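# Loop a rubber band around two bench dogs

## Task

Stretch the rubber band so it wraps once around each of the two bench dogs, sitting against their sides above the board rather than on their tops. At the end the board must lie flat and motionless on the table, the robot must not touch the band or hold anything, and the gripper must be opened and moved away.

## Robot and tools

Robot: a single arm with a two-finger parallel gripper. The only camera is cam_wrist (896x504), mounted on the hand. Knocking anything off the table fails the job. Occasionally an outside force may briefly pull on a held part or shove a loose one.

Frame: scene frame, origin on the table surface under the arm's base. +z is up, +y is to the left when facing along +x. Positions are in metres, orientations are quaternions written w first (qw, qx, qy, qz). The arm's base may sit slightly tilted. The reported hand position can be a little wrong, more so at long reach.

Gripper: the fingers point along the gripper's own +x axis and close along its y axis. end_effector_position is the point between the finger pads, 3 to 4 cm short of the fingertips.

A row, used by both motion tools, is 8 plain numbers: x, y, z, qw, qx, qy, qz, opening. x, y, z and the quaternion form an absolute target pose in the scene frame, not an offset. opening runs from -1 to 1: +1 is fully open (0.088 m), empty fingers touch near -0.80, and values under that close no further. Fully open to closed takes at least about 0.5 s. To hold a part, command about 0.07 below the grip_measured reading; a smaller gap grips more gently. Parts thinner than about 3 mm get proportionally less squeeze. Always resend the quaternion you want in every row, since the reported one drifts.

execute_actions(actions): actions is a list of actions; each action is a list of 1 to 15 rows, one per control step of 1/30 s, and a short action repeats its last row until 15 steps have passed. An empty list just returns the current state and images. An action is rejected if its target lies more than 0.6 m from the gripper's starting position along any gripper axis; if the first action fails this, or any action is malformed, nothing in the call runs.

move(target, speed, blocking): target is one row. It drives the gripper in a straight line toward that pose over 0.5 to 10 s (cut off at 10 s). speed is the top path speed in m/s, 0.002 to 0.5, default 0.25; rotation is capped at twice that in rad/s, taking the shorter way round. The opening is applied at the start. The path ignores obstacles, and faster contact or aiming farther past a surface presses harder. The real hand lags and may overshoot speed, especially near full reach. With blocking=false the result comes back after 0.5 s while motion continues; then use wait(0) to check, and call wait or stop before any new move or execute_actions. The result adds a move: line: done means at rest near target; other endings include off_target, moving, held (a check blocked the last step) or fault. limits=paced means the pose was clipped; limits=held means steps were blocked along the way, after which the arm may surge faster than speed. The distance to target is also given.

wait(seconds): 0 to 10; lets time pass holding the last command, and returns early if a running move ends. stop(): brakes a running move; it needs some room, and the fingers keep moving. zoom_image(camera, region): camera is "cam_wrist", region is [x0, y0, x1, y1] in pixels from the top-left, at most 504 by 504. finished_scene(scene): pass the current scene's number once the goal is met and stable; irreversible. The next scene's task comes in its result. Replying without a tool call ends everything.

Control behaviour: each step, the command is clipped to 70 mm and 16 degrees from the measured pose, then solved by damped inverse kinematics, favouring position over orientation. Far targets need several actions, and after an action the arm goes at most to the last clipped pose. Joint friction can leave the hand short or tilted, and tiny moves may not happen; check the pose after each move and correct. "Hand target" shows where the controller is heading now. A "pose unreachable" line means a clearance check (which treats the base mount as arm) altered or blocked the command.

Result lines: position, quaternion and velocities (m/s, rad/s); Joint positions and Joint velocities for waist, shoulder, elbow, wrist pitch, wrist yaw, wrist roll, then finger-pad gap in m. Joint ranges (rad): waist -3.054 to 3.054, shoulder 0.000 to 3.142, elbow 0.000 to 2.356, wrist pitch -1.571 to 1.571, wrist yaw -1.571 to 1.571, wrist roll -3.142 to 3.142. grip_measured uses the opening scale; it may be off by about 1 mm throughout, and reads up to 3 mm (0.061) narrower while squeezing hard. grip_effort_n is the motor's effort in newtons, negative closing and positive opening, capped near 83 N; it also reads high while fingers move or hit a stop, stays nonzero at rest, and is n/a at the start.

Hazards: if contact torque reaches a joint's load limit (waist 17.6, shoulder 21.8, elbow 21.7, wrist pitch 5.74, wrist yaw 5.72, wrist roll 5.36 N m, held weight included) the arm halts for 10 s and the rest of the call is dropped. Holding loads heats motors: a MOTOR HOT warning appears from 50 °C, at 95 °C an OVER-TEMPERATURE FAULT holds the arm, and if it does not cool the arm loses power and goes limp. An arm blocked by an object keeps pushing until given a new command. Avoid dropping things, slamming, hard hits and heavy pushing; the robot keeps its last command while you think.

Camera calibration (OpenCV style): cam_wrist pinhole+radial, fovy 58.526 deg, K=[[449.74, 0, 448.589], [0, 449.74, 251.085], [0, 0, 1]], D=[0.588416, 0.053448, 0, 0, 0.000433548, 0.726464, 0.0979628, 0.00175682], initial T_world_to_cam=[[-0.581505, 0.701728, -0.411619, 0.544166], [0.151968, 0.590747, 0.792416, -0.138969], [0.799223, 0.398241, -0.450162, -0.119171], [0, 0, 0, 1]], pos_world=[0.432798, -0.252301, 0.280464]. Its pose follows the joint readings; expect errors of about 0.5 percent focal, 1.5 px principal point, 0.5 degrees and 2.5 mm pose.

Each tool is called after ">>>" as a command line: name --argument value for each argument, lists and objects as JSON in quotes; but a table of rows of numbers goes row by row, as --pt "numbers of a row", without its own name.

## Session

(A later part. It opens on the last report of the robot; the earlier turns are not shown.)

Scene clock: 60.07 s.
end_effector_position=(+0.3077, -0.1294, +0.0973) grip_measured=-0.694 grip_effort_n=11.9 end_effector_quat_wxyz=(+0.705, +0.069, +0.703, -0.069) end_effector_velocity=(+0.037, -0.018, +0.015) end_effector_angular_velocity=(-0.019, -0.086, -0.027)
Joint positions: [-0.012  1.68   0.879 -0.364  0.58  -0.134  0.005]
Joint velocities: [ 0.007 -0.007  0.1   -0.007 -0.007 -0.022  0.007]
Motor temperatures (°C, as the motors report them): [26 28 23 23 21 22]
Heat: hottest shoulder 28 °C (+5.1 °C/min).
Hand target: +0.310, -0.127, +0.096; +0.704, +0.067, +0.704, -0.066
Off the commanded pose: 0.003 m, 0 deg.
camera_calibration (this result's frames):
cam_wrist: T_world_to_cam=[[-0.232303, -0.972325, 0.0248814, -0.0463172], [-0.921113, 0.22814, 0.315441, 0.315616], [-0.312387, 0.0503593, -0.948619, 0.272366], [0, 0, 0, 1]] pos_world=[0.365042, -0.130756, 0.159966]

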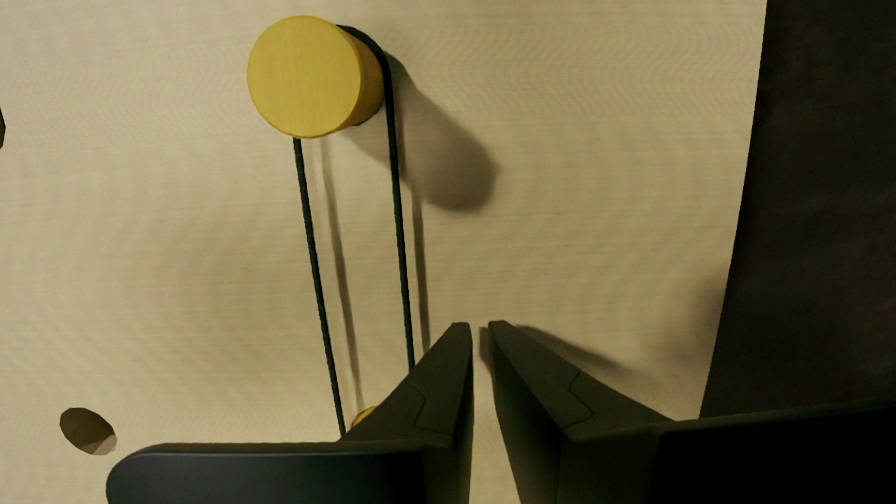

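>>> move --target '[0.27, -0.15, 0.19, 0.704, 0.0665, 0.704, -0.0665, -0.68]' --speed 0.15

Scene clock: 61.60 s.
end_effector_position=(+0.2662, -0.1475, +0.1855) grip_measured=-0.683 grip_effort_n=12.3 end_effector_quat_wxyz=(+0.698, +0.064, +0.710, -0.062) end_effector_velocity=(-0.005, +0.002, -0.000) end_effector_angular_velocity=(+0.011, +0.017, +0.018)
Joint positions: [ 0.089  1.339  0.878 -0.791  0.616 -0.024  0.006]
Joint velocities: [-0.002 -0.002 -0.002 -0.022 -0.007 -0.007 -0.   ]
Motor temperatures (°C, as the motors report them): [26 28 23 23 21 22]
Heat: hottest shoulder 28 °C (+4.1 °C/min).
Hand target: +0.269, -0.150, +0.190; +0.704, +0.067, +0.704, -0.066
Off the commanded pose: 0.006 m, 1 deg.
move: done
camera_calibration (this result's frames):
cam_wrist: T_world_to_cam=[[-0.214535, -0.976426, 0.0237997, -0.0809056], [-0.91899, 0.210049, 0.333672, 0.24709], [-0.330805, 0.0497128, -0.942389, 0.347626], [0, 0, 0, 1]] pos_world=[0.324713, -0.148181, 0.247077]

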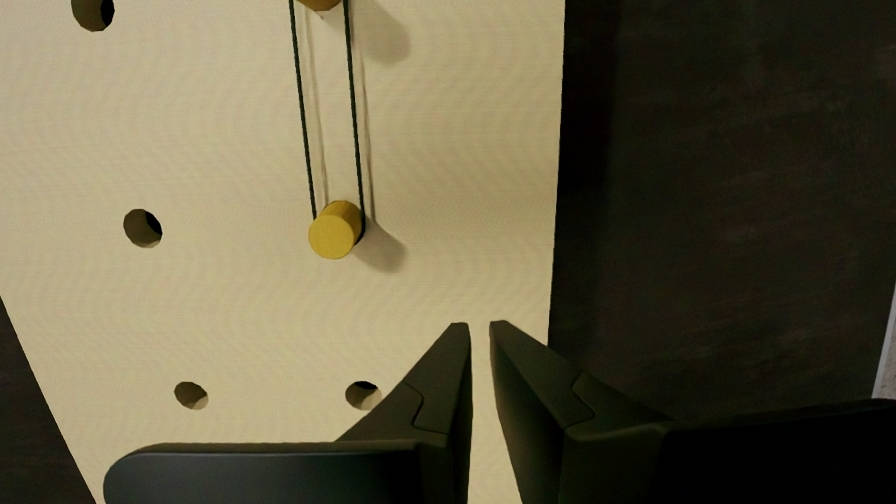

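>>> zoom_image --camera "cam_wrist" --region '[240, 0, 440, 290]'

Region (240, 0, 440, 290) of cam_wrist's 896x504 image, scaled by 1.738, with more detail than that image has; it fills the left 348 columns of this view, and the rest is white.

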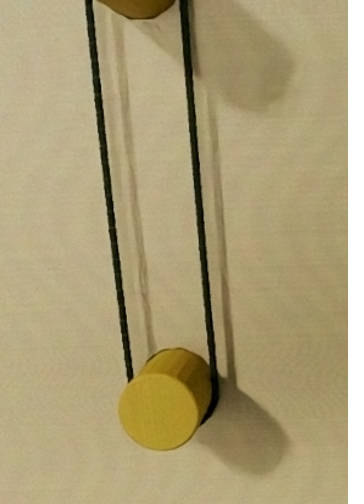

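The band is round the sides of both dogs and the gripper is clear, so I'm ending scene 1.

>>> finished_scene --scene 1

The scene is finished: the task was done.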